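# Guide a ring along a buzz wire to its green end

## Task

Carry the ring along the wire until it reaches the green section at the far end, and leave it hanging there on its own. Nothing, the ring included, may ever touch the thin part of the wire; one touch means failure. Afterwards release the ring and move the gripper away. It only counts if the ring stays there without the robot holding it.

## Robot and tools

Robot: two xArm7 arms, left_arm and right_arm, each with a parallel gripper and a wrist camera (cam_left_wrist, cam_right_wrist, both 896x504). Bases in the scene frame: left_arm at (-0.043, +0.266, +0.301) m, right_arm at (-0.048, -0.245, +0.301) m, both tilted. The names left and right do not refer to image sides.

Scene frame: origin on the table top midway between the arms, +z up, +x out over the table, left_arm on the +y side. Any mounting plates and the metal frame behind the arms are fixed obstacles.

execute_actions takes "actions", a list that is empty or holds exactly one item, plus an optional "pictures" boolean (images come by default).
- Empty list: moves nothing and just returns the state.
- Action: {"rows": [[16 numbers], ...], "steps": n}, with 1 to 15 rows and steps at most 15 (15 if omitted). Each step lasts 1/30 s. Each row covers one step; if there are fewer rows than steps, the final row repeats.
- Wait: {"steps": n} with no rows, n up to 300. It returns once n steps have passed since the previous result, and your reply time counts toward those steps.
A refused call sends nothing to the robot.

Each row is one flat list of 16 numbers covering both arms, even when only one arm moves. First come left_arm's 7 joint targets then its opening, then right_arm's 7 joint targets then its opening. Joint values are absolute target angles in radians, in the same form the Joint positions line prints, not offsets. The joint order and stated ranges are: waist -6.283..6.283, shoulder -2.059..2.094, upper arm roll -6.283..6.283, elbow -0.192..3.927, forearm roll -6.283..6.283, wrist pitch -1.693..3.142, wrist roll -6.283..6.283. A call is refused if a target goes more than 0.010 rad beyond a range end and also lies further out than the joint's last reported angle. The true ends may differ from the stated ones by up to 0.010 rad. A target beyond the true end gets clipped there, and the result reports "joint sent to its limit". Opening is an absolute value in [-1, 1], where +1 is fully open and -1 is closed.

Motion limits: joint targets move at most 3.14 rad/s and take 0.16 s to reach that speed. All joints of an arm arrive together. Each step's target stays within 0.623 rad of the measured angle. If the gripper would land more than 70 mm from where it is now, the targets are scaled back, so large moves need several calls. Between calls the arms keep heading toward the last row sent until they settle or a step is HELD.

Results: each arm's state line gives end_effector_position (m) and end_effector_quat_wxyz in the scene frame, plus linear and angular velocity. This point lies between the closed finger pads, roughly 2 cm behind the fingertips. The printed position can drift from the true one, especially at long reach. The gripper's +z axis runs along the fingers and the fingers close along its y axis. Joint positions and Joint velocities list 7 joints per arm followed by the finger-pad gap in m (0.084 when fully open). grip_measured gives the opening on the command scale; to keep hold of something, command a value clearly below it. "joint command not followed" means the clearance check altered or blocked targets. HELD marks steps whose row was not sent, in whole or in part. Joint torques carry offsets and noise. MOTOR HOT starts at 65 °C, and at 80 °C an OVER-TEMPERATURE FAULT brakes the arm. A TORQUE FAULT comes from contact torque reaching a joint's load limit (waist/shoulder 46, upper arm roll/elbow/forearm roll 27.6, wrist pitch/wrist roll 18.4 N m, with held weight included). The arm then backs off, stays put for 10 s and drops the rest of the call.

zoom_image: {"camera": "cam_left_wrist" or "cam_right_wrist", "region": [x0, y0, x1, y1]}. The region is in pixels of that camera's latest image with (0,0) at the top-left, and can be at most 504x504. It gives a magnified view. show_instructions displays the scene's reference images. read_manual returns licence texts. finished_scene {"scene": n} ends scene n for good and grades it. Replying without any tool call ends every remaining scene.

Order of work: look, grasp the ring, slide it along the wire without touching the thin wire, set it hanging on the green end, open the gripper, back away, then call finished_scene. A second scene follows with its own task.

Avoid: any contact with the thin wire, dropping or knocking things off the table, the two arms colliding or pressing on each other, hard pushes or slams, fast squeezing closes, and holding loads for a long time (it heats the motors). Occasionally a loose object may get a brief shove.

Each tool is called after "Call:" as name(argument=value, ...) on one line, values as JSON.

Reference images:

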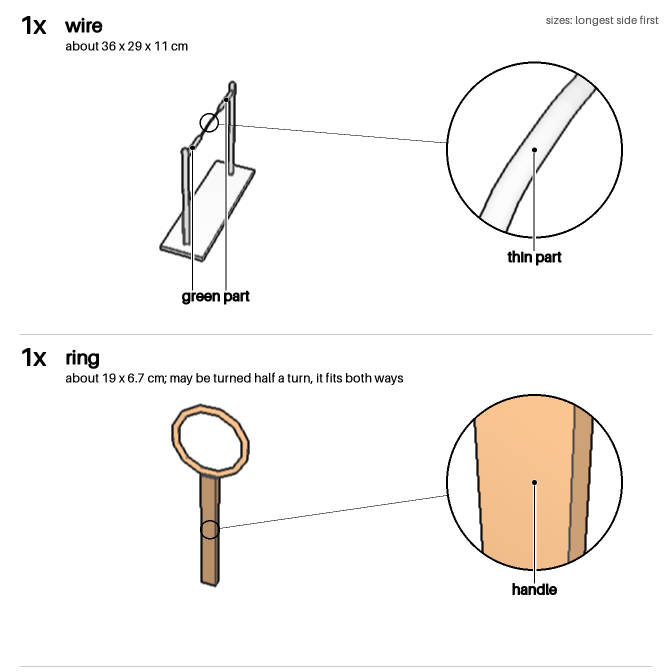

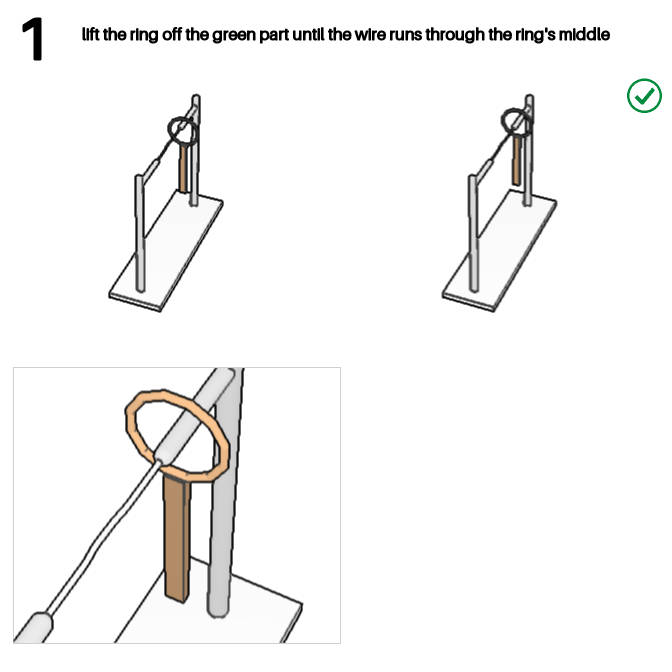

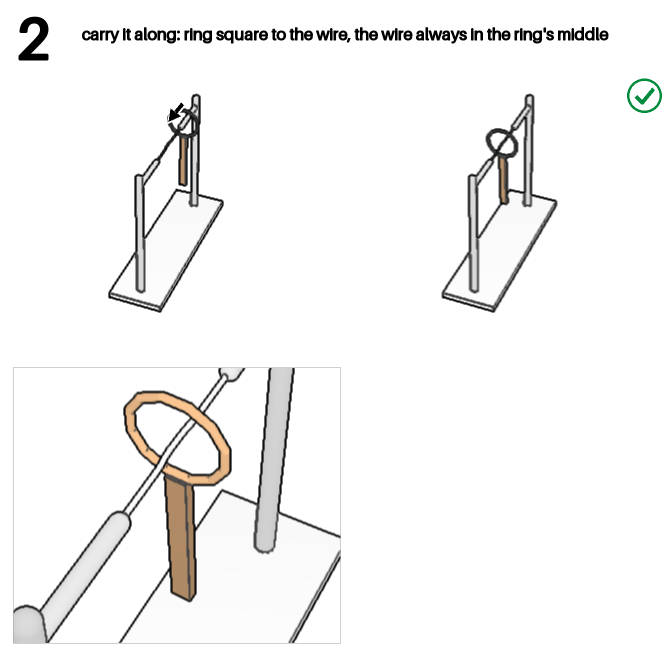

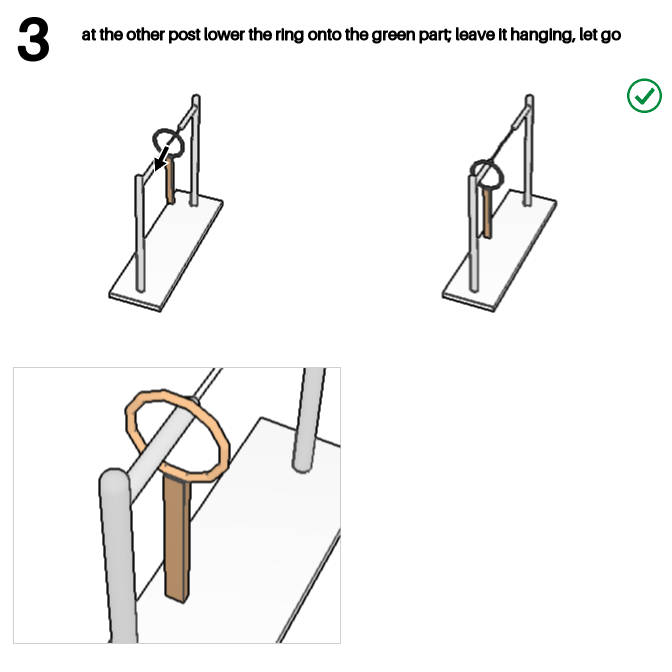

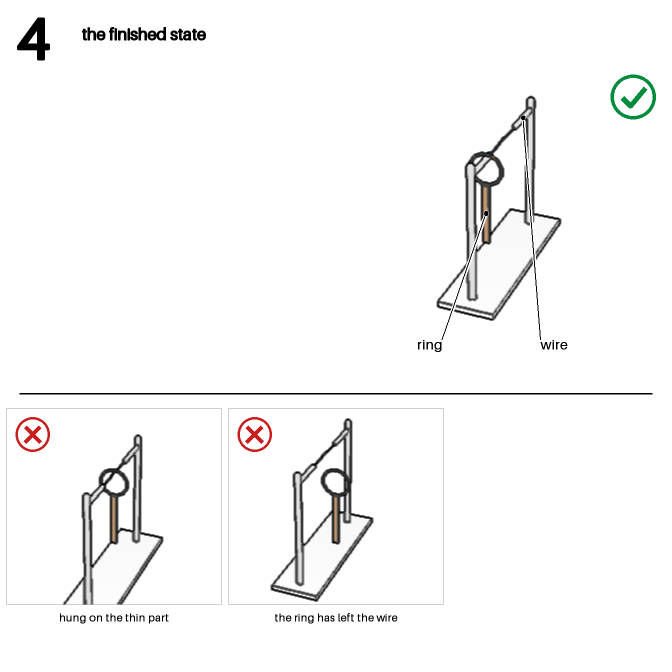

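## Session

Call:
execute_actions(actions=[])

Scene clock: 0.00 s of 4600.00 s.
left_arm: end_effector_position=(+0.3856, +0.5828, +0.3313) grip_measured=+1.00 end_effector_quat_wxyz=(-0.470, +0.281, +0.814, +0.195) end_effector_velocity=(-0.000, +0.000, +0.000) end_effector_angular_velocity=(+0.001, -0.000, +0.001) | right_arm: end_effector_position=(+0.5675, +0.0164, +0.3513) grip_measured=+1.00 end_effector_quat_wxyz=(+0.632, -0.169, +0.651, -0.387) end_effector_velocity=(-0.001, +0.001, -0.000) end_effector_angular_velocity=(-0.001, +0.001, +0.003)
Joint positions: left_arm=[ 1.515 -1.404 -1.267  1.105  0.225  1.544  3.884  0.084] | right_arm=[ 0.688  1.257  0.074  1.487 -2.716  2.15  -1.9    0.084]
Joint velocities: left_arm=[ 0.    -0.     0.001 -0.     0.    -0.    -0.001 -0.   ] | right_arm=[ 0.     0.    -0.    -0.002 -0.    -0.    -0.    -0.   ]
Joint torques (N m, as the arm reports them, + toward a larger angle): no reading

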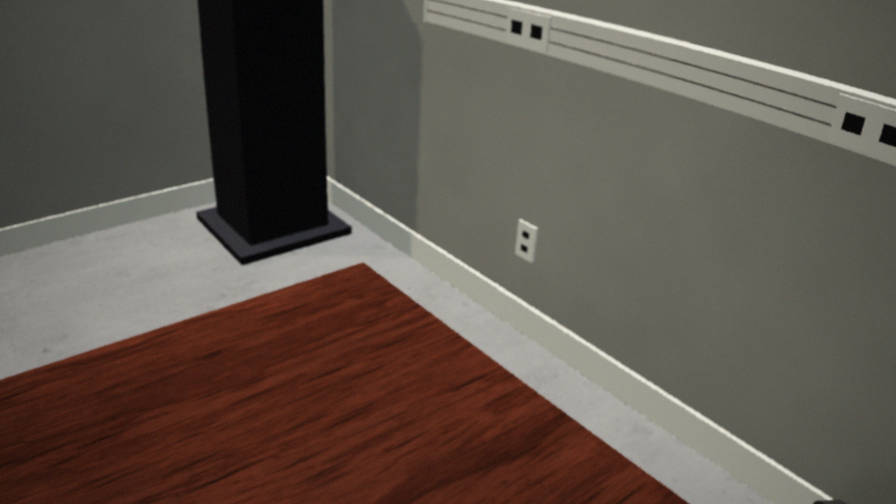

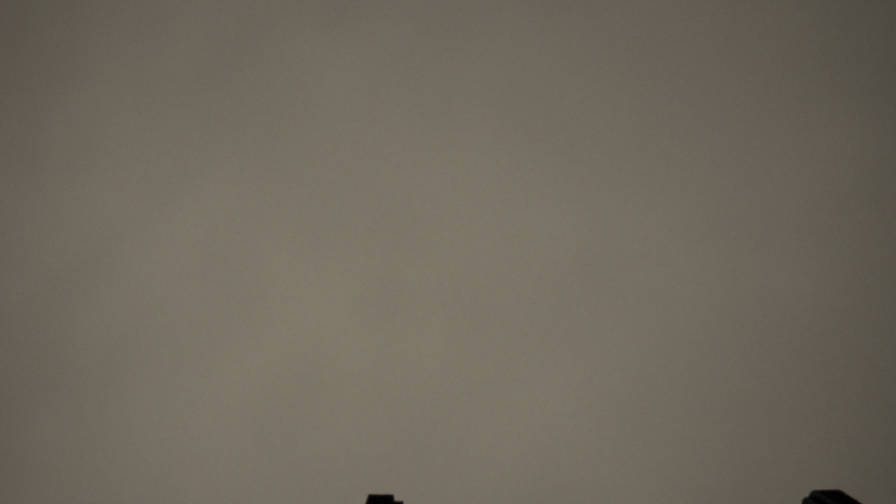

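Call:
execute_actions(actions=[{"rows": [[1.515,-1.404,-1.267,1.105,0.225,1.544,3.884,1,1.1,0.95,0.074,1.487,-1.7,1.6,-1.9,1]], "steps": 15}], pictures=false)

Call:
execute_actions(actions=[{"steps": 30}])

Scene clock: 81.80 s of 4600.00 s.
left_arm: end_effector_position=(+0.3858, +0.5828, +0.3312) grip_measured=+1.00 end_effector_quat_wxyz=(-0.469, +0.281, +0.814, +0.196) end_effector_velocity=(-0.000, +0.001, +0.000) end_effector_angular_velocity=(+0.001, -0.000, +0.003) | right_arm: end_effector_position=(+0.5246, +0.0538, +0.4288) grip_measured=+1.00 end_effector_quat_wxyz=(+0.464, -0.227, +0.833, -0.199) end_effector_velocity=(-0.334, +0.057, +0.030) end_effector_angular_velocity=(+0.691, +1.779, +0.155)
Joint positions: left_arm=[ 1.515 -1.404 -1.267  1.105  0.225  1.544  3.884  0.084] | right_arm=[ 1.039  0.996  0.075  1.488 -1.932  1.685 -1.9    0.084]
Joint velocities: left_arm=[ 0.    -0.     0.002 -0.    -0.     0.    -0.    -0.   ] | right_arm=[ 0.62  -0.453  0.018 -0.004  2.168 -0.808 -0.     0.   ]
Joint torques (N m, as the arm reports them, + toward a larger angle): left_arm=[-20.09   2.59   9.     6.39   1.33   0.83  -0.42] | right_arm=[ 24.48 -13.5   13.43   8.69  -2.91   0.05  -0.44]
Steps of this call (steps 1 to 90: nothing new was sent; then 78.30 s passed at rest; steps 91 to 105: all 15 steps of this action). Readings (joint positions):
91: left_arm=[1.515 -1.404 -1.267 1.105 0.225 1.544 3.884] | right_arm=[0.688 1.257 0.074 1.487 -2.716 2.149 -1.900]
92: left_arm=[1.515 -1.404 -1.267 1.105 0.225 1.544 3.884] | right_arm=[0.691 1.255 0.073 1.486 -2.709 2.143 -1.900]
94: left_arm=[1.515 -1.404 -1.267 1.105 0.225 1.544 3.884] | right_arm=[0.725 1.229 0.067 1.483 -2.647 2.088 -1.900]
98: left_arm=[1.515 -1.404 -1.267 1.105 0.225 1.544 3.884] | right_arm=[0.854 1.133 0.077 1.490 -2.447 1.931 -1.900]
105: the state above

Scene clock: 82.80 s of 4600.00 s.
left_arm: end_effector_position=(+0.3858, +0.5828, +0.3312) grip_measured=+1.00 end_effector_quat_wxyz=(-0.469, +0.281, +0.814, +0.196) end_effector_velocity=(-0.000, +0.000, +0.000) end_effector_angular_velocity=(-0.001, -0.001, +0.001) | right_arm: end_effector_position=(+0.4854, +0.0601, +0.4308) grip_measured=+1.00 end_effector_quat_wxyz=(+0.391, -0.234, +0.879, -0.141) end_effector_velocity=(+0.000, -0.000, -0.000) end_effector_angular_velocity=(-0.001, +0.000, -0.000)
Joint positions: left_arm=[ 1.515 -1.404 -1.267  1.105  0.225  1.544  3.884  0.084] | right_arm=[ 1.1    0.95   0.074  1.487 -1.7    1.6   -1.9    0.084]
Joint velocities: left_arm=[-0.     0.     0.001  0.    -0.001  0.     0.001  0.   ] | right_arm=[-0.    -0.     0.     0.     0.     0.    -0.001  0.   ]
Joint torques (N m, as the arm reports them, + toward a larger angle): left_arm=[-20.37   2.26   9.2    6.34   1.21   0.58  -0.31] | right_arm=[ 28.56 -16.71  15.29  10.19  -1.24  -0.75  -0.48]
Steps of this call (steps 1 to 30: the robot went on to your last target). Readings (joint positions):
1: left_arm=[1.515 -1.404 -1.267 1.105 0.225 1.544 3.884] | right_arm=[1.058 0.982 0.076 1.487 -1.865 1.660 -1.900]
2: left_arm=[1.515 -1.404 -1.267 1.105 0.225 1.544 3.884] | right_arm=[1.073 0.971 0.077 1.487 -1.809 1.639 -1.900]
4: left_arm=[1.515 -1.404 -1.267 1.105 0.225 1.544 3.884] | right_arm=[1.093 0.957 0.077 1.487 -1.739 1.614 -1.900]
8: left_arm=[1.515 -1.404 -1.267 1.105 0.225 1.544 3.884] | right_arm=[1.097 0.952 0.073 1.486 -1.706 1.602 -1.900]
30: the state above
All arms were judged still, so your last target was given up. Only a new action makes them travel on or press farther. Fingers that are still opening or closing keep moving.

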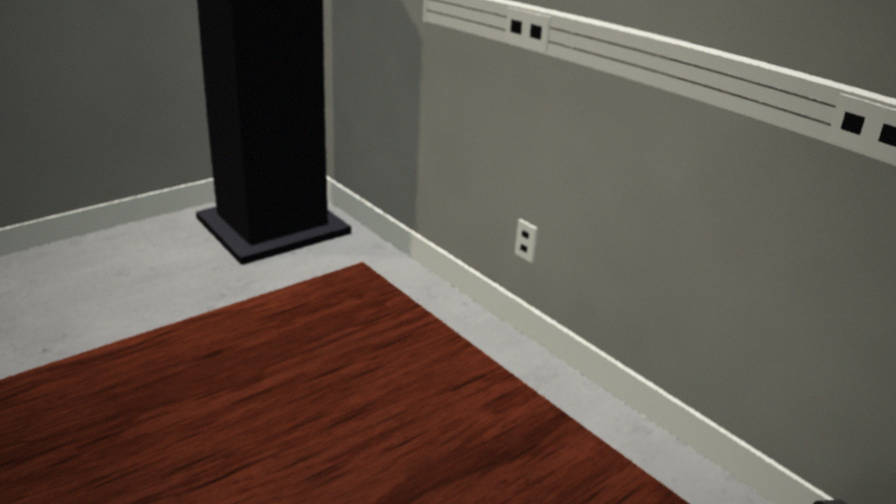

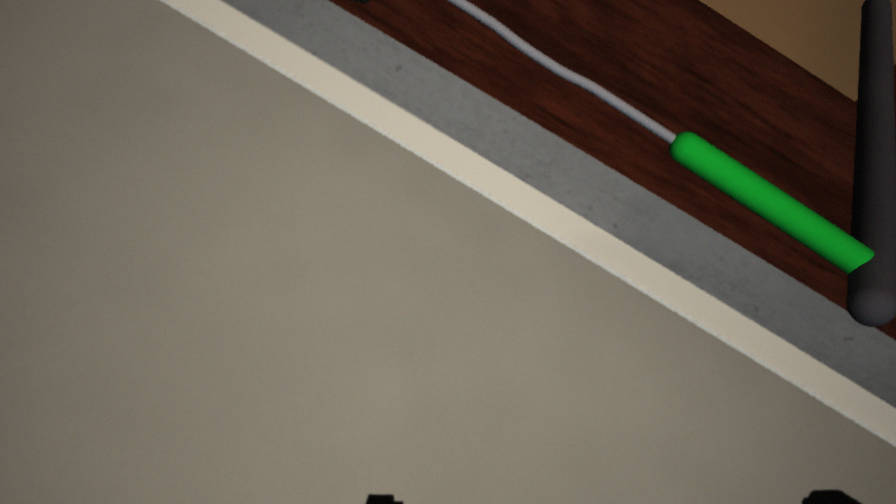

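Call:
execute_actions(actions=[{"rows": [[1.515,-1.404,-1.267,1.105,0.225,1.544,3.884,1,1.35,0.95,0.074,1.487,-1.38,1.74,-1.57,1]], "steps": 15}], pictures=false)

Call:
execute_actions(actions=[{"steps": 10}])

Scene clock: 151.37 s of 4600.00 s.
left_arm: end_effector_position=(+0.3858, +0.5828, +0.3312) grip_measured=+1.00 end_effector_quat_wxyz=(-0.469, +0.281, +0.814, +0.196) end_effector_velocity=(-0.000, +0.000, +0.000) end_effector_angular_velocity=(-0.000, +0.001, +0.001) | right_arm: end_effector_position=(+0.3715, +0.0536, +0.4943) grip_measured=+1.00 end_effector_quat_wxyz=(+0.363, -0.098, +0.922, -0.090) end_effector_velocity=(-0.009, -0.025, -0.009) end_effector_angular_velocity=(+0.014, +0.042, -0.155)
Joint positions: left_arm=[ 1.515 -1.404 -1.267  1.105  0.225  1.544  3.884  0.084] | right_arm=[ 1.346  0.95   0.076  1.487 -1.389  1.736 -1.579  0.084]
Joint velocities: left_arm=[ 0.    -0.     0.001 -0.    -0.001  0.001  0.001 -0.   ] | right_arm=[ 0.044 -0.002 -0.047  0.004  0.109  0.058  0.121 -0.   ]
Joint torques (N m, as the arm reports them, + toward a larger angle): left_arm=[-20.22   2.83   8.99   6.28   1.6    0.69  -0.42] | right_arm=[ 18.15 -16.89  10.61  11.96  -1.59  -1.    -0.17]
Steps of this call (steps 1 to 90: nothing new was sent; then 65.07 s passed at rest; steps 91 to 105: all 15 steps of this action). Readings (joint positions):
91: left_arm=[1.515 -1.404 -1.267 1.105 0.225 1.544 3.884] | right_arm=[1.100 0.950 0.074 1.487 -1.700 1.600 -1.900]
92: left_arm=[1.515 -1.404 -1.267 1.105 0.225 1.544 3.884] | right_arm=[1.104 0.950 0.073 1.487 -1.693 1.603 -1.892]
94: left_arm=[1.515 -1.404 -1.267 1.105 0.225 1.544 3.884] | right_arm=[1.139 0.950 0.066 1.488 -1.640 1.628 -1.837]
98: left_arm=[1.515 -1.404 -1.267 1.105 0.225 1.544 3.884] | right_arm=[1.250 0.950 0.079 1.487 -1.513 1.681 -1.707]
105: the state above

Scene clock: 151.70 s of 4600.00 s.
left_arm: end_effector_position=(+0.3858, +0.5828, +0.3312) grip_measured=+1.00 end_effector_quat_wxyz=(-0.469, +0.281, +0.814, +0.196) end_effector_velocity=(+0.000, -0.000, -0.000) end_effector_angular_velocity=(+0.000, -0.000, -0.001) | right_arm: end_effector_position=(+0.3706, +0.0518, +0.4937) grip_measured=+1.00 end_effector_quat_wxyz=(+0.361, -0.093, +0.923, -0.091) end_effector_velocity=(-0.004, +0.001, +0.003) end_effector_angular_velocity=(+0.006, -0.002, +0.004)
Joint positions: left_arm=[ 1.515 -1.404 -1.267  1.105  0.225  1.544  3.884  0.084] | right_arm=[ 1.349  0.95   0.074  1.487 -1.38   1.74  -1.57   0.084]
Joint velocities: left_arm=[-0.     0.    -0.001  0.     0.001 -0.001 -0.     0.   ] | right_arm=[ 0.007  0.     0.004  0.     0.003  0.     0.003 -0.   ]
Joint torques (N m, as the arm reports them, + toward a larger angle): left_arm=[-20.5    2.56   8.79   6.33   1.14   0.91  -0.37] | right_arm=[ 22.82 -16.82  12.35  11.68  -1.05  -0.77  -0.39]
Steps of this call (steps 1 to 10: the robot went on to your last target). Readings (joint positions):
1: left_arm=[1.515 -1.404 -1.267 1.105 0.225 1.544 3.884] | right_arm=[1.347 0.950 0.075 1.487 -1.386 1.737 -1.576]
2: left_arm=[1.515 -1.404 -1.267 1.105 0.225 1.544 3.884] | right_arm=[1.347 0.950 0.073 1.487 -1.384 1.738 -1.574]
4: left_arm=[1.515 -1.404 -1.267 1.105 0.225 1.544 3.884] | right_arm=[1.346 0.950 0.072 1.487 -1.382 1.740 -1.572]
8: left_arm=[1.515 -1.404 -1.267 1.105 0.225 1.544 3.884] | right_arm=[1.348 0.950 0.073 1.487 -1.381 1.740 -1.570]
10: the state above

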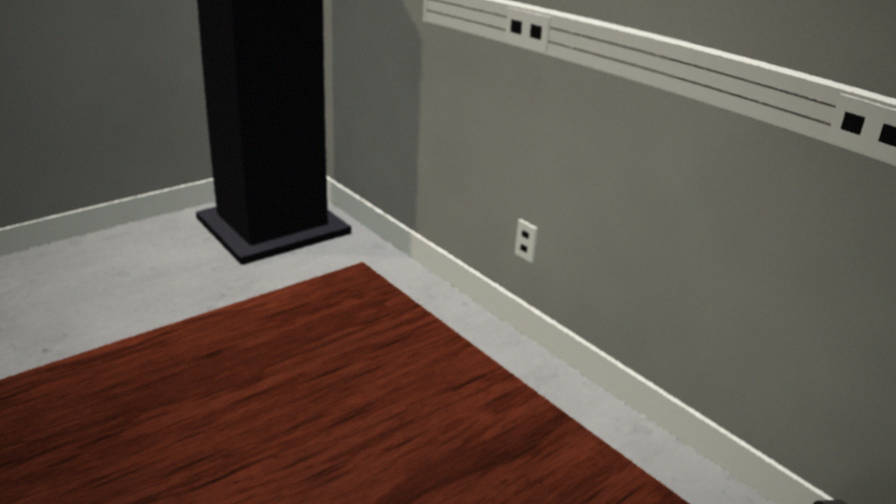

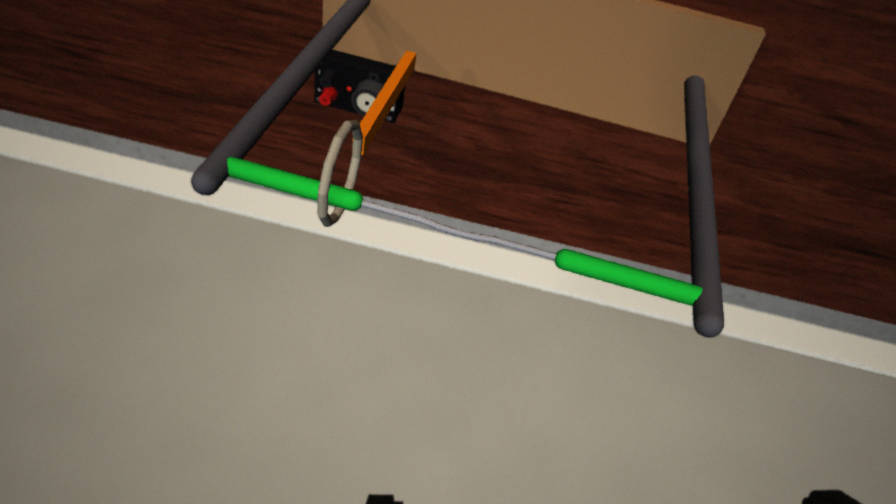

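Call:
zoom_image(camera="cam_right_wrist", region=[180, 20, 600, 290])

Region (180, 20, 600, 290) of cam_right_wrist's 896x504 image, scaled by 1.200, with more detail than that image has; it fills the top 324 rows of this view, and the rest is white.

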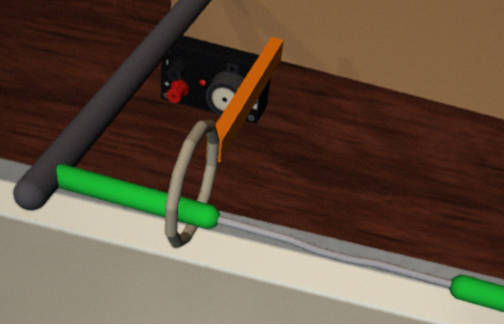

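Call:
execute_actions(actions=[{"rows": [[1.515,-1.404,-1.267,1.105,0.225,1.544,3.884,1,1.238,1.225,-0.175,1.15,-1.65,1.879,-2.6,0]], "steps": 15}], pictures=false)

Call:
execute_actions(actions=[{"steps": 15}], pictures=false)

Scene clock: 272.20 s of 4600.00 s.
left_arm: end_effector_position=(+0.3858, +0.5828, +0.3312) grip_measured=+1.00 end_effector_quat_wxyz=(-0.469, +0.281, +0.814, +0.196) end_effector_velocity=(-0.000, -0.001, -0.000) end_effector_angular_velocity=(-0.001, +0.000, -0.001) | right_arm: end_effector_position=(+0.3811, +0.0077, +0.3459) grip_measured=-0.01 end_effector_quat_wxyz=(-0.333, +0.401, -0.768, +0.373) end_effector_velocity=(+0.009, -0.133, -0.290) end_effector_angular_velocity=(-2.298, +0.165, +1.123)
Joint positions: left_arm=[ 1.515 -1.404 -1.267  1.105  0.225  1.544  3.884  0.084] | right_arm=[ 1.281  1.119 -0.079  1.28  -1.545  1.825 -2.077  0.044]
Joint velocities: left_arm=[-0.    -0.    -0.002 -0.    -0.001  0.    -0.    -0.   ] | right_arm=[-0.155  0.374 -0.341 -0.459 -0.368  0.189 -1.704 -0.001]
Joint torques (N m, as the arm reports them, + toward a larger angle): left_arm=[-20.68   2.54   8.81   6.13   1.41   0.89  -0.43] | right_arm=[ 25.67 -18.92  13.11  10.84  -0.89  -0.04  -0.7 ]
Steps of this call (steps 1 to 15: the robot went on to your last target; steps 16 to 90: nothing new was sent; then 117.00 s passed at rest; steps 91 to 105: all 15 steps of this action). Readings (joint positions):
91: left_arm=[1.515 -1.404 -1.267 1.105 0.225 1.544 3.884] | right_arm=[1.350 0.950 0.074 1.487 -1.380 1.740 -1.570]
92: left_arm=[1.515 -1.404 -1.267 1.105 0.225 1.544 3.884] | right_arm=[1.350 0.952 0.072 1.485 -1.383 1.742 -1.578]
94: left_arm=[1.515 -1.404 -1.267 1.105 0.225 1.544 3.884] | right_arm=[1.344 0.970 0.056 1.462 -1.406 1.753 -1.630]
98: left_arm=[1.515 -1.404 -1.267 1.105 0.225 1.544 3.884] | right_arm=[1.317 1.030 0.001 1.389 -1.457 1.780 -1.761]
105: the state above

Scene clock: 272.70 s of 4600.00 s.
left_arm: end_effector_position=(+0.3858, +0.5828, +0.3312) grip_measured=+1.00 end_effector_quat_wxyz=(-0.469, +0.281, +0.814, +0.196) end_effector_velocity=(+0.000, +0.001, +0.000) end_effector_angular_velocity=(+0.000, +0.000, -0.001) | right_arm: end_effector_position=(+0.3808, -0.0323, +0.2732) grip_measured=-0.01 end_effector_quat_wxyz=(-0.202, +0.615, -0.540, +0.538) end_effector_velocity=(+0.000, -0.003, -0.003) end_effector_angular_velocity=(-0.041, +0.003, +0.017)
Joint positions: left_arm=[ 1.515 -1.404 -1.267  1.105  0.225  1.544  3.884  0.084] | right_arm=[ 1.239  1.223 -0.173  1.152 -1.65   1.879 -2.597  0.044]
Joint velocities: left_arm=[-0.     0.     0.001 -0.     0.001 -0.     0.001 -0.   ] | right_arm=[ 0.     0.004 -0.006 -0.009 -0.006  0.003 -0.031 -0.   ]
Joint torques (N m, as the arm reports them, + toward a larger angle): left_arm=[-20.35   2.8    8.8    6.18   1.39   0.6   -0.47] | right_arm=[ 22.86 -17.27  10.79   8.71  -0.83   0.88  -0.25]
Steps of this call (steps 1 to 15: the robot went on to your last target). Readings (joint positions):
1: left_arm=[1.515 -1.404 -1.267 1.105 0.225 1.544 3.884] | right_arm=[1.276 1.131 -0.090 1.265 -1.557 1.831 -2.136]
2: left_arm=[1.515 -1.404 -1.267 1.105 0.225 1.544 3.884] | right_arm=[1.271 1.144 -0.102 1.250 -1.570 1.838 -2.198]
4: left_arm=[1.515 -1.404 -1.267 1.105 0.225 1.544 3.884] | right_arm=[1.261 1.170 -0.125 1.218 -1.596 1.851 -2.326]
8: left_arm=[1.515 -1.404 -1.267 1.105 0.225 1.544 3.884] | right_arm=[1.242 1.213 -0.164 1.164 -1.637 1.872 -2.533]
15: the state above

Call:
execute_actions(actions=[{"rows": [[1.515,-1.404,-1.267,1.105,0.225,1.544,3.884,1,1.1254,1.4991,-0.4230,0.9608,-2.0507,2.017,-3.3161,0]], "steps": 15}], pictures=false)

Call:
execute_actions(actions=[{"steps": 25}])

Scene clock: 279.10 s of 4600.00 s.
left_arm: end_effector_position=(+0.3858, +0.5828, +0.3312) grip_measured=+1.00 end_effector_quat_wxyz=(-0.469, +0.281, +0.814, +0.196) end_effector_velocity=(-0.000, -0.001, -0.001) end_effector_angular_velocity=(-0.001, -0.000, +0.003) | right_arm: end_effector_position=(+0.3893, -0.0879, +0.1645) grip_measured=-0.01 end_effector_quat_wxyz=(+0.001, +0.711, -0.054, +0.701) end_effector_velocity=(-0.026, -0.069, -0.124) end_effector_angular_velocity=(-1.270, -0.111, +0.490)
Joint positions: left_arm=[ 1.515 -1.404 -1.267  1.105  0.225  1.544  3.884  0.084] | right_arm=[ 1.131  1.482 -0.407  0.971 -2.021  2.006 -3.261  0.044]
Joint velocities: left_arm=[ 0.     0.    -0.    -0.    -0.003  0.001 -0.001  0.   ] | right_arm=[-0.137  0.31  -0.278 -0.228 -0.433  0.147 -0.822  0.   ]
Joint torques (N m, as the arm reports them, + toward a larger angle): left_arm=[-19.94   2.88   9.08   6.58   1.2    0.75  -0.6 ] | right_arm=[ 29.23 -22.18  10.68   8.43   0.47   1.88   0.48]
Steps of this call (steps 1 to 15: the robot went on to your last target; steps 16 to 90: nothing new was sent; then 2.90 s passed at rest; steps 91 to 105: all 15 steps of this action). Readings (joint positions):
91: left_arm=[1.515 -1.404 -1.267 1.105 0.225 1.544 3.884] | right_arm=[1.238 1.225 -0.175 1.150 -1.650 1.879 -2.600]
92: left_arm=[1.515 -1.404 -1.267 1.105 0.225 1.544 3.884] | right_arm=[1.237 1.227 -0.177 1.149 -1.655 1.881 -2.608]
94: left_arm=[1.515 -1.404 -1.267 1.105 0.225 1.544 3.884] | right_arm=[1.230 1.251 -0.197 1.135 -1.695 1.895 -2.670]
98: left_arm=[1.515 -1.404 -1.267 1.105 0.225 1.544 3.884] | right_arm=[1.187 1.346 -0.285 1.065 -1.824 1.939 -2.890]
105: the state above

Scene clock: 279.93 s of 4600.00 s.
left_arm: end_effector_position=(+0.3858, +0.5828, +0.3312) grip_measured=+1.00 end_effector_quat_wxyz=(-0.469, +0.281, +0.814, +0.196) end_effector_velocity=(+0.000, -0.000, -0.000) end_effector_angular_velocity=(+0.000, -0.002, +0.001) | right_arm: end_effector_position=(+0.3887, -0.0894, +0.1598) grip_measured=-0.01 end_effector_quat_wxyz=(+0.017, +0.707, -0.017, +0.707) end_effector_velocity=(+0.000, -0.000, -0.000) end_effector_angular_velocity=(-0.000, +0.000, -0.000)
Joint positions: left_arm=[ 1.515 -1.404 -1.267  1.105  0.225  1.544  3.884  0.084] | right_arm=[ 1.125  1.499 -0.423  0.961 -2.051  2.017 -3.316  0.044]
Joint velocities: left_arm=[ 0.    -0.    -0.     0.    -0.001 -0.001 -0.001 -0.   ] | right_arm=[-0.  0. -0.  0. -0. -0.  0. -0.]
Joint torques (N m, as the arm reports them, + toward a larger angle): left_arm=[-19.68   2.53   8.95   6.44   1.06   0.49  -0.37] | right_arm=[ 21.77 -15.88   7.09   4.19  -0.26   1.74  -0.29]
Steps of this call (steps 1 to 25: the robot went on to your last target). Readings (joint positions):
1: left_arm=[1.515 -1.404 -1.267 1.105 0.225 1.544 3.884] | right_arm=[1.127 1.490 -0.414 0.965 -2.033 2.010 -3.283]
2: left_arm=[1.515 -1.404 -1.267 1.105 0.225 1.544 3.884] | right_arm=[1.126 1.494 -0.418 0.963 -2.040 2.013 -3.296]
4: left_arm=[1.515 -1.404 -1.267 1.105 0.225 1.544 3.884] | right_arm=[1.126 1.497 -0.420 0.963 -2.046 2.016 -3.308]
8: left_arm=[1.515 -1.404 -1.267 1.105 0.225 1.544 3.884] | right_arm=[1.127 1.497 -0.421 0.963 -2.050 2.017 -3.314]
25: the state above

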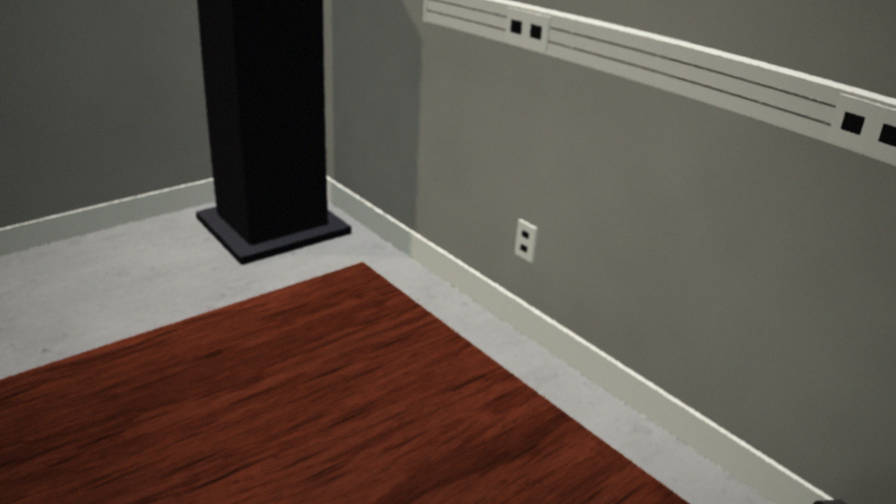

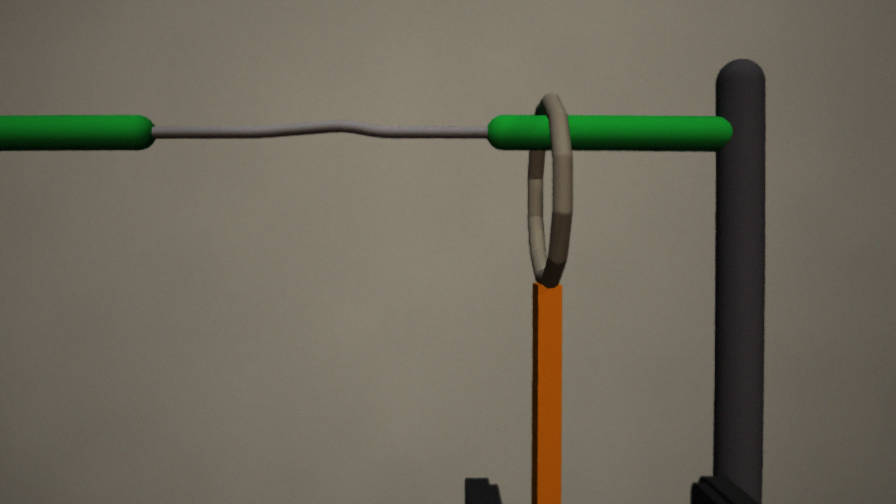

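Call:
execute_actions(actions=[{"rows": [[1.515,-1.404,-1.267,1.105,0.225,1.544,3.884,1,1.1512,1.4979,-0.4863,0.9818,-2.0658,1.9444,-3.3161,0],[1.515,-1.404,-1.267,1.105,0.225,1.544,3.884,1,1.1512,1.4979,-0.4863,0.9818,-2.0658,1.9444,-3.3161,0],[1.515,-1.404,-1.267,1.105,0.225,1.544,3.884,1,1.1512,1.4979,-0.4863,0.9818,-2.0658,1.9444,-3.3161,0],[1.515,-1.404,-1.267,1.105,0.225,1.544,3.884,1,1.1769,1.4967,-0.5497,1.0027,-2.0809,1.8719,-3.3161,0],[1.515,-1.404,-1.267,1.105,0.225,1.544,3.884,1,1.1769,1.4967,-0.5497,1.0027,-2.0809,1.8719,-3.3161,0],[1.515,-1.404,-1.267,1.105,0.225,1.544,3.884,1,1.1769,1.4967,-0.5497,1.0027,-2.0809,1.8719,-3.3161,0],[1.515,-1.404,-1.267,1.105,0.225,1.544,3.884,1,1.2027,1.4955,-0.6130,1.0237,-2.0960,1.7993,-3.3161,0]], "steps": 15}], pictures=false)

Call:
execute_actions(actions=[{"steps": 10}])

Scene clock: 323.40 s of 4600.00 s.
left_arm: end_effector_position=(+0.3858, +0.5828, +0.3312) grip_measured=+1.00 end_effector_quat_wxyz=(-0.469, +0.281, +0.814, +0.196) end_effector_velocity=(-0.000, +0.000, +0.000) end_effector_angular_velocity=(+0.000, -0.001, +0.002) | right_arm: end_effector_position=(+0.4563, -0.0936, +0.1559) grip_measured=-0.01 end_effector_quat_wxyz=(+0.017, +0.707, -0.017, +0.707) end_effector_velocity=(+0.006, +0.003, -0.012) end_effector_angular_velocity=(-0.012, +0.041, +0.030)
Joint positions: left_arm=[ 1.515 -1.404 -1.267  1.105  0.225  1.544  3.884  0.084] | right_arm=[ 1.201  1.495 -0.608  1.023 -2.095  1.806 -3.316  0.044]
Joint velocities: left_arm=[-0.     0.     0.002  0.    -0.     0.    -0.001  0.   ] | right_arm=[ 0.024  0.013 -0.041  0.003 -0.016 -0.09  -0.     0.   ]
Joint torques (N m, as the arm reports them, + toward a larger angle): left_arm=[-19.54   1.78   9.07   6.32   1.08   0.95  -0.23] | right_arm=[ 22.72 -15.81   4.35   5.29  -0.29   1.77  -0.31]
Steps of this call (steps 1 to 15: the robot went on to your last target; steps 16 to 90: nothing new was sent; then 39.97 s passed at rest; steps 91 to 105: all 15 steps of this action). Readings (joint positions):
91: left_arm=[1.515 -1.404 -1.267 1.105 0.225 1.544 3.884] | right_arm=[1.125 1.499 -0.423 0.961 -2.051 2.017 -3.316]
92: left_arm=[1.515 -1.404 -1.267 1.105 0.225 1.544 3.884] | right_arm=[1.127 1.499 -0.427 0.962 -2.052 2.010 -3.316]
94: left_arm=[1.515 -1.404 -1.267 1.105 0.225 1.544 3.884] | right_arm=[1.138 1.499 -0.452 0.970 -2.058 1.981 -3.316]
98: left_arm=[1.515 -1.404 -1.267 1.105 0.225 1.544 3.884] | right_arm=[1.167 1.497 -0.526 0.995 -2.075 1.900 -3.316]
105: the state above

Scene clock: 323.73 s of 4600.00 s.
left_arm: end_effector_position=(+0.3858, +0.5828, +0.3312) grip_measured=+1.00 end_effector_quat_wxyz=(-0.469, +0.281, +0.814, +0.196) end_effector_velocity=(+0.000, +0.000, +0.000) end_effector_angular_velocity=(-0.000, +0.001, -0.001) | right_arm: end_effector_position=(+0.4574, -0.0937, +0.1553) grip_measured=-0.01 end_effector_quat_wxyz=(+0.017, +0.707, -0.017, +0.706) end_effector_velocity=(+0.002, +0.000, +0.002) end_effector_angular_velocity=(+0.000, -0.004, -0.001)
Joint positions: left_arm=[ 1.515 -1.404 -1.267  1.105  0.225  1.544  3.884  0.084] | right_arm=[ 1.203  1.496 -0.613  1.023 -2.096  1.799 -3.316  0.044]
Joint velocities: left_arm=[ 0.     0.     0.    -0.     0.001 -0.     0.001 -0.   ] | right_arm=[ 0.003 -0.001 -0.003  0.002 -0.    -0.001 -0.001 -0.   ]
Joint torques (N m, as the arm reports them, + toward a larger angle): left_arm=[-20.09   2.76   9.11   6.19   1.41   0.85  -0.36] | right_arm=[ 23.69 -15.77   4.     5.75  -0.22   1.7   -0.38]
Steps of this call (steps 1 to 10: the robot went on to your last target). Readings (joint positions):
1: left_arm=[1.515 -1.404 -1.267 1.105 0.225 1.544 3.884] | right_arm=[1.201 1.495 -0.609 1.023 -2.095 1.804 -3.316]
2: left_arm=[1.515 -1.404 -1.267 1.105 0.225 1.544 3.884] | right_arm=[1.202 1.496 -0.610 1.023 -2.095 1.802 -3.316]
4: left_arm=[1.515 -1.404 -1.267 1.105 0.225 1.544 3.884] | right_arm=[1.202 1.496 -0.611 1.023 -2.096 1.800 -3.316]
8: left_arm=[1.515 -1.404 -1.267 1.105 0.225 1.544 3.884] | right_arm=[1.202 1.496 -0.612 1.023 -2.096 1.800 -3.316]
10: the state above

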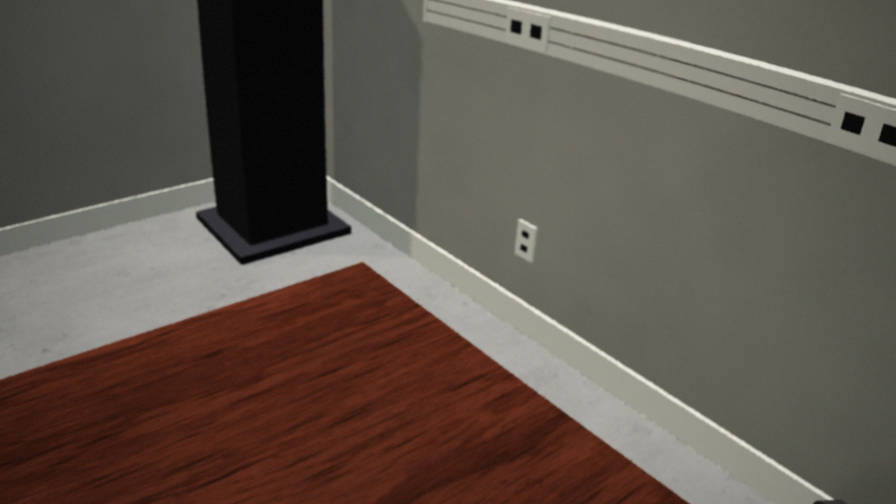

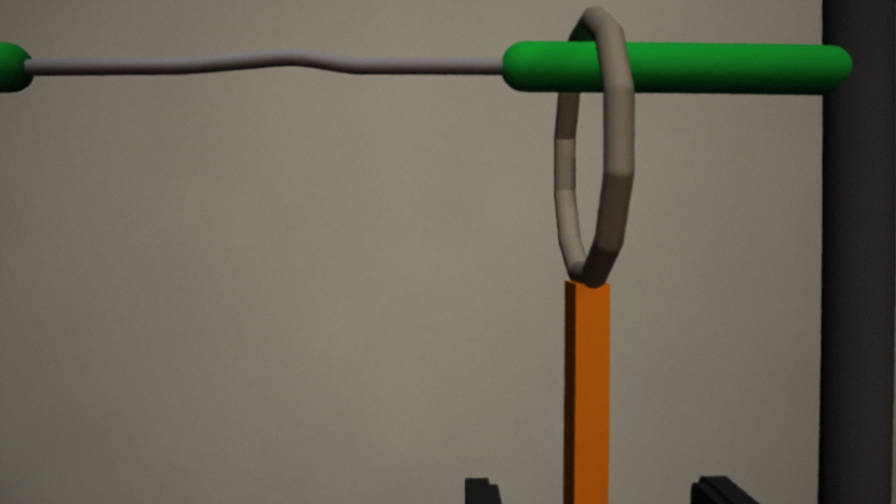

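Call:
execute_actions(actions=[{"rows": [[1.515,-1.404,-1.267,1.105,0.225,1.544,3.884,1,1.2137,1.4950,-0.6401,1.0327,-2.1025,1.7682,-3.3161,0],[1.515,-1.404,-1.267,1.105,0.225,1.544,3.884,1,1.2137,1.4950,-0.6401,1.0327,-2.1025,1.7682,-3.3161,0],[1.515,-1.404,-1.267,1.105,0.225,1.544,3.884,1,1.2248,1.4944,-0.6673,1.0417,-2.1089,1.7371,-3.3161,0],[1.515,-1.404,-1.267,1.105,0.225,1.544,3.884,1,1.2248,1.4944,-0.6673,1.0417,-2.1089,1.7371,-3.3161,0],[1.515,-1.404,-1.267,1.105,0.225,1.544,3.884,1,1.2358,1.4939,-0.6944,1.0507,-2.1154,1.7060,-3.3161,0]], "steps": 15}])

Scene clock: 338.40 s of 4600.00 s.
left_arm: end_effector_position=(+0.3858, +0.5828, +0.3312) grip_measured=+1.00 end_effector_quat_wxyz=(-0.469, +0.281, +0.814, +0.196) end_effector_velocity=(-0.000, +0.000, -0.000) end_effector_angular_velocity=(-0.000, -0.000, +0.001) | right_arm: end_effector_position=(+0.4878, -0.0964, +0.1594) grip_measured=-0.01 end_effector_quat_wxyz=(+0.016, +0.707, -0.017, +0.707) end_effector_velocity=(+0.001, -0.001, -0.003) end_effector_angular_velocity=(-0.005, +0.010, +0.005)
Joint positions: left_arm=[ 1.515 -1.404 -1.267  1.105  0.225  1.544  3.884  0.084] | right_arm=[ 1.235  1.494 -0.693  1.05  -2.115  1.707 -3.316  0.044]
Joint velocities: left_arm=[ 0.     0.     0.001 -0.    -0.    -0.     0.    -0.   ] | right_arm=[ 0.003  0.003 -0.009  0.    -0.003 -0.018 -0.001 -0.   ]
Joint torques (N m, as the arm reports them, + toward a larger angle): left_arm=[-20.14   1.54   9.05   6.3    1.57   0.5   -0.24] | right_arm=[ 24.29 -16.25   2.34   6.4   -0.25   1.81  -0.31]
Steps of this call (steps 1 to 15: the robot went on to your last target; steps 16 to 90: nothing new was sent; then 11.17 s passed at rest; steps 91 to 105: all 15 steps of this action). Readings (joint positions):
91: left_arm=[1.515 -1.404 -1.267 1.105 0.225 1.544 3.884] | right_arm=[1.203 1.496 -0.613 1.024 -2.096 1.799 -3.316]
92: left_arm=[1.515 -1.404 -1.267 1.105 0.225 1.544 3.884] | right_arm=[1.204 1.496 -0.616 1.024 -2.097 1.795 -3.316]
94: left_arm=[1.515 -1.404 -1.267 1.105 0.225 1.544 3.884] | right_arm=[1.209 1.496 -0.629 1.029 -2.100 1.779 -3.316]
98: left_arm=[1.515 -1.404 -1.267 1.105 0.225 1.544 3.884] | right_arm=[1.227 1.494 -0.673 1.044 -2.110 1.732 -3.316]
105: the state above

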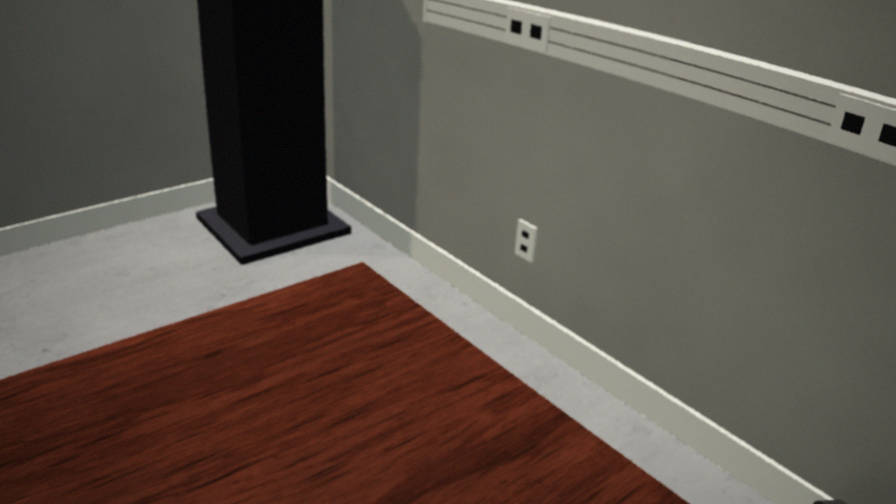

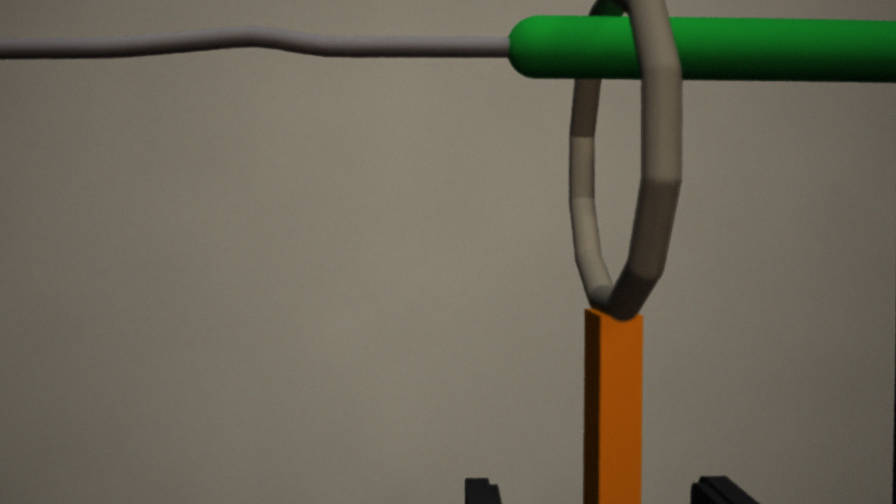

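Call:
execute_actions(actions=[{"rows": [[1.515,-1.404,-1.267,1.105,0.225,1.544,3.884,1,1.2358,1.4939,-0.6944,1.0507,-2.1154,1.7060,-3.3161,-0.15],[1.515,-1.404,-1.267,1.105,0.225,1.544,3.884,1,1.2358,1.4939,-0.6944,1.0507,-2.1154,1.7060,-3.3161,-0.3],[1.515,-1.404,-1.267,1.105,0.225,1.544,3.884,1,1.2358,1.4939,-0.6944,1.0507,-2.1154,1.7060,-3.3161,-0.42],[1.515,-1.404,-1.267,1.105,0.225,1.544,3.884,1,1.2358,1.4939,-0.6944,1.0507,-2.1154,1.7060,-3.3161,-0.52],[1.515,-1.404,-1.267,1.105,0.225,1.544,3.884,1,1.2358,1.4939,-0.6944,1.0507,-2.1154,1.7060,-3.3161,-0.6],[1.515,-1.404,-1.267,1.105,0.225,1.544,3.884,1,1.2358,1.4939,-0.6944,1.0507,-2.1154,1.7060,-3.3161,-0.66],[1.515,-1.404,-1.267,1.105,0.225,1.544,3.884,1,1.2358,1.4939,-0.6944,1.0507,-2.1154,1.7060,-3.3161,-0.7],[1.515,-1.404,-1.267,1.105,0.225,1.544,3.884,1,1.2358,1.4939,-0.6944,1.0507,-2.1154,1.7060,-3.3161,-0.74],[1.515,-1.404,-1.267,1.105,0.225,1.544,3.884,1,1.2358,1.4939,-0.6944,1.0507,-2.1154,1.7060,-3.3161,-0.78],[1.515,-1.404,-1.267,1.105,0.225,1.544,3.884,1,1.2358,1.4939,-0.6944,1.0507,-2.1154,1.7060,-3.3161,-0.82],[1.515,-1.404,-1.267,1.105,0.225,1.544,3.884,1,1.2358,1.4939,-0.6944,1.0507,-2.1154,1.7060,-3.3161,-0.86],[1.515,-1.404,-1.267,1.105,0.225,1.544,3.884,1,1.2358,1.4939,-0.6944,1.0507,-2.1154,1.7060,-3.3161,-0.9],[1.515,-1.404,-1.267,1.105,0.225,1.544,3.884,1,1.2358,1.4939,-0.6944,1.0507,-2.1154,1.7060,-3.3161,-0.94],[1.515,-1.404,-1.267,1.105,0.225,1.544,3.884,1,1.2358,1.4939,-0.6944,1.0507,-2.1154,1.7060,-3.3161,-1]], "steps": 15}])

Scene clock: 360.47 s of 4600.00 s.
left_arm: end_effector_position=(+0.3858, +0.5828, +0.3312) grip_measured=+1.00 end_effector_quat_wxyz=(-0.469, +0.281, +0.814, +0.196) end_effector_velocity=(+0.000, -0.000, -0.000) end_effector_angular_velocity=(-0.001, -0.001, -0.001) | right_arm: end_effector_position=(+0.4884, -0.0965, +0.1596) grip_measured=-0.83 end_effector_quat_wxyz=(+0.017, +0.707, -0.017, +0.707) end_effector_velocity=(+0.000, +0.001, +0.001) end_effector_angular_velocity=(+0.002, -0.001, +0.000)
Joint positions: left_arm=[ 1.515 -1.404 -1.267  1.105  0.225  1.544  3.884  0.084] | right_arm=[ 1.236  1.494 -0.694  1.051 -2.115  1.706 -3.316  0.008]
Joint velocities: left_arm=[-0.     0.    -0.    -0.    -0.    -0.002  0.001 -0.   ] | right_arm=[ 0.001 -0.     0.001  0.001 -0.     0.    -0.    -0.   ]
Joint torques (N m, as the arm reports them, + toward a larger angle): left_arm=[-20.11   1.97   9.27   6.06   1.39   0.78  -0.36] | right_arm=[ 24.57 -15.85   2.58   6.28   0.06   1.69  -0.42]
Steps of this call (steps 1 to 15: the robot went on to your last target; steps 16 to 90: nothing new was sent; then 18.57 s passed at rest; steps 91 to 105: all 15 steps of this action). Readings (joint positions):
91: left_arm=[1.515 -1.404 -1.267 1.105 0.225 1.544 3.884] | right_arm=[1.236 1.494 -0.694 1.051 -2.115 1.706 -3.316]
92: left_arm=[1.515 -1.404 -1.267 1.105 0.225 1.544 3.884] | right_arm=[1.236 1.494 -0.694 1.051 -2.115 1.706 -3.316]
94: left_arm=[1.515 -1.404 -1.267 1.105 0.225 1.544 3.884] | right_arm=[1.236 1.494 -0.694 1.051 -2.115 1.706 -3.316]
98: left_arm=[1.515 -1.404 -1.267 1.105 0.225 1.544 3.884] | right_arm=[1.236 1.494 -0.694 1.051 -2.115 1.706 -3.316]
105: the state above

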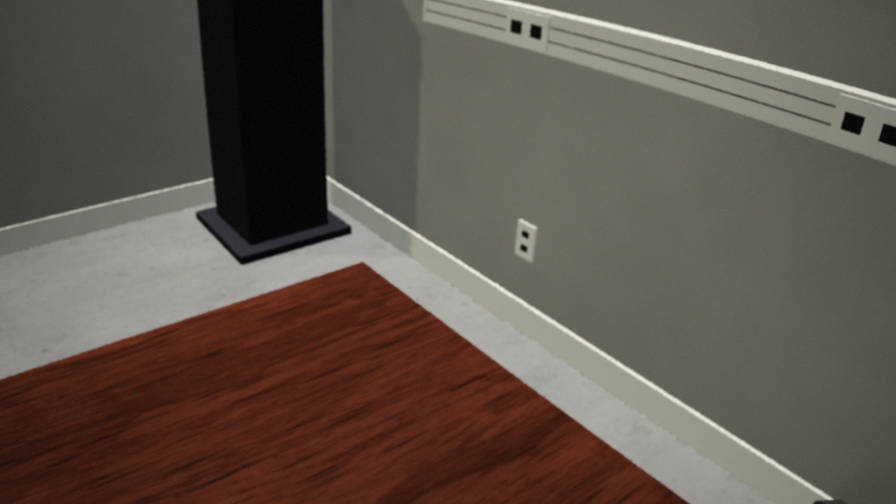

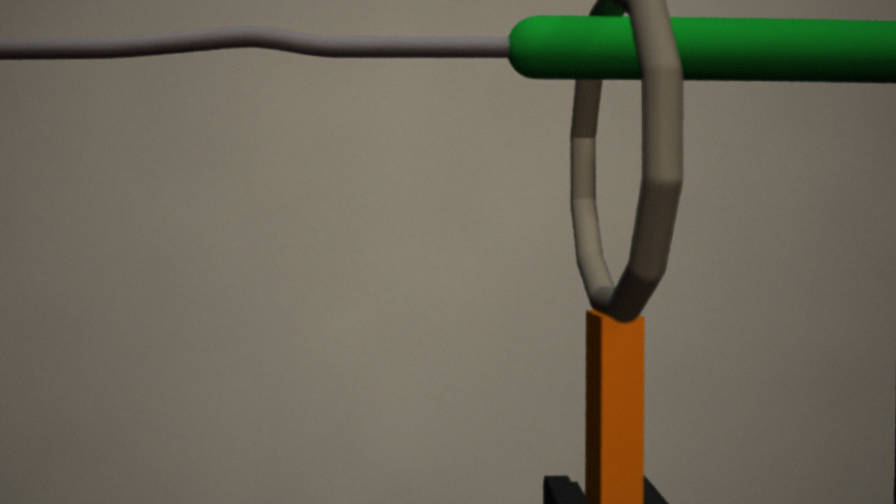

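Call:
execute_actions(actions=[{"rows": [[1.515,-1.404,-1.267,1.105,0.225,1.544,3.884,1,1.2578,1.4908,-0.7007,1.0407,-2.1050,1.6929,-3.3161,-1],[1.515,-1.404,-1.267,1.105,0.225,1.544,3.884,1,1.2578,1.4908,-0.7007,1.0407,-2.1050,1.6929,-3.3161,-1],[1.515,-1.404,-1.267,1.105,0.225,1.544,3.884,1,1.2799,1.4876,-0.7069,1.0307,-2.0947,1.6797,-3.3161,-1],[1.515,-1.404,-1.267,1.105,0.225,1.544,3.884,1,1.2799,1.4876,-0.7069,1.0307,-2.0947,1.6797,-3.3161,-1],[1.515,-1.404,-1.267,1.105,0.225,1.544,3.884,1,1.3019,1.4845,-0.7132,1.0206,-2.0843,1.6666,-3.3161,-1],[1.515,-1.404,-1.267,1.105,0.225,1.544,3.884,1,1.3019,1.4845,-0.7132,1.0206,-2.0843,1.6666,-3.3161,-1],[1.515,-1.404,-1.267,1.105,0.225,1.544,3.884,1,1.3239,1.4813,-0.7194,1.0106,-2.0740,1.6534,-3.3161,-1]], "steps": 15}])

Scene clock: 393.53 s of 4600.00 s.
left_arm: end_effector_position=(+0.3858, +0.5828, +0.3312) grip_measured=+1.00 end_effector_quat_wxyz=(-0.469, +0.281, +0.814, +0.196) end_effector_velocity=(-0.000, -0.000, -0.000) end_effector_angular_velocity=(-0.001, +0.000, +0.001) | right_arm: end_effector_position=(+0.4884, -0.0963, +0.1803) grip_measured=-0.83 end_effector_quat_wxyz=(+0.016, +0.707, -0.017, +0.707) end_effector_velocity=(-0.002, -0.007, -0.002) end_effector_angular_velocity=(-0.016, +0.013, -0.005)
Joint positions: left_arm=[ 1.515 -1.404 -1.267  1.105  0.225  1.544  3.884  0.084] | right_arm=[ 1.322  1.482 -0.719  1.012 -2.075  1.655 -3.316  0.008]
Joint velocities: left_arm=[ 0.    -0.     0.     0.    -0.001  0.001  0.    -0.   ] | right_arm=[ 0.016  0.    -0.011 -0.02   0.014 -0.02  -0.     0.   ]
Joint torques (N m, as the arm reports them, + toward a larger angle): left_arm=[-20.26   2.38   9.09   6.71   1.04   0.66  -0.57] | right_arm=[ 24.01 -16.05   1.47   6.95   0.19   1.91  -0.34]
Steps of this call (steps 1 to 15: the robot went on to your last target; steps 16 to 90: nothing new was sent; then 29.57 s passed at rest; steps 91 to 105: all 15 steps of this action). Readings (joint positions):
91: left_arm=[1.515 -1.404 -1.267 1.105 0.225 1.544 3.884] | right_arm=[1.236 1.494 -0.694 1.051 -2.115 1.706 -3.316]
92: left_arm=[1.515 -1.404 -1.267 1.105 0.225 1.544 3.884] | right_arm=[1.238 1.494 -0.695 1.049 -2.114 1.704 -3.316]
94: left_arm=[1.515 -1.404 -1.267 1.105 0.225 1.544 3.884] | right_arm=[1.249 1.492 -0.699 1.044 -2.109 1.697 -3.316]
98: left_arm=[1.515 -1.404 -1.267 1.105 0.225 1.544 3.884] | right_arm=[1.287 1.487 -0.709 1.028 -2.091 1.675 -3.316]
105: the state above

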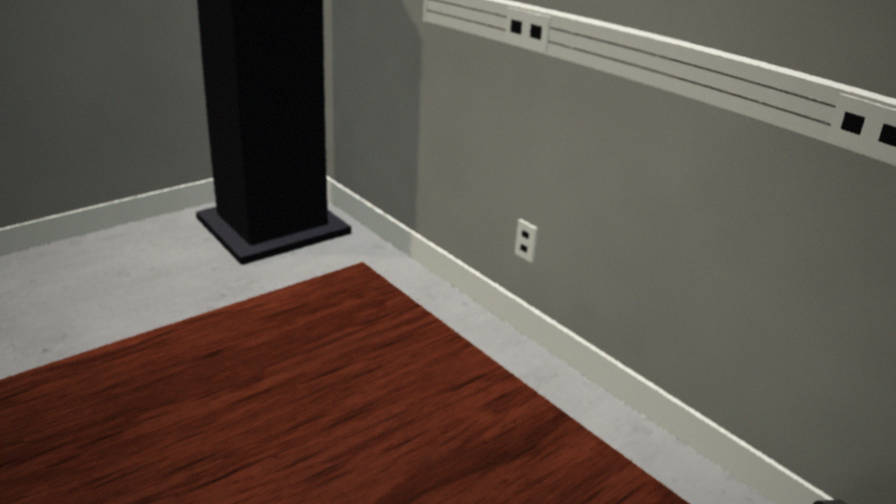

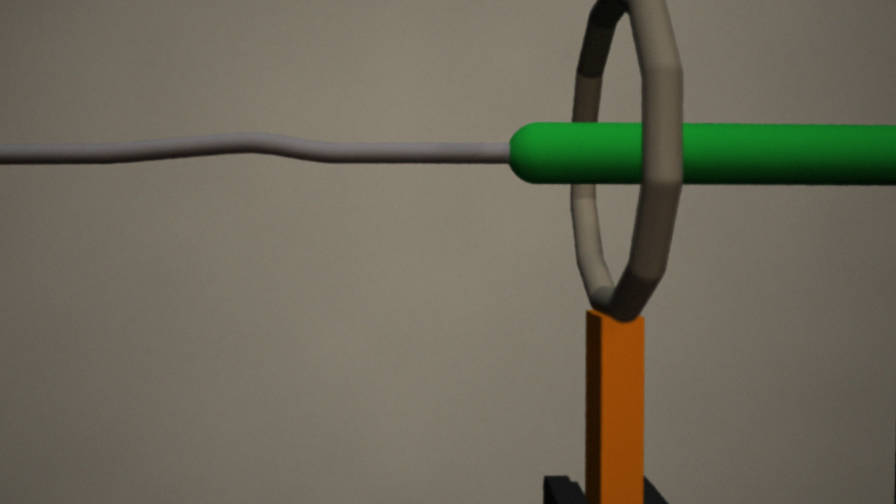

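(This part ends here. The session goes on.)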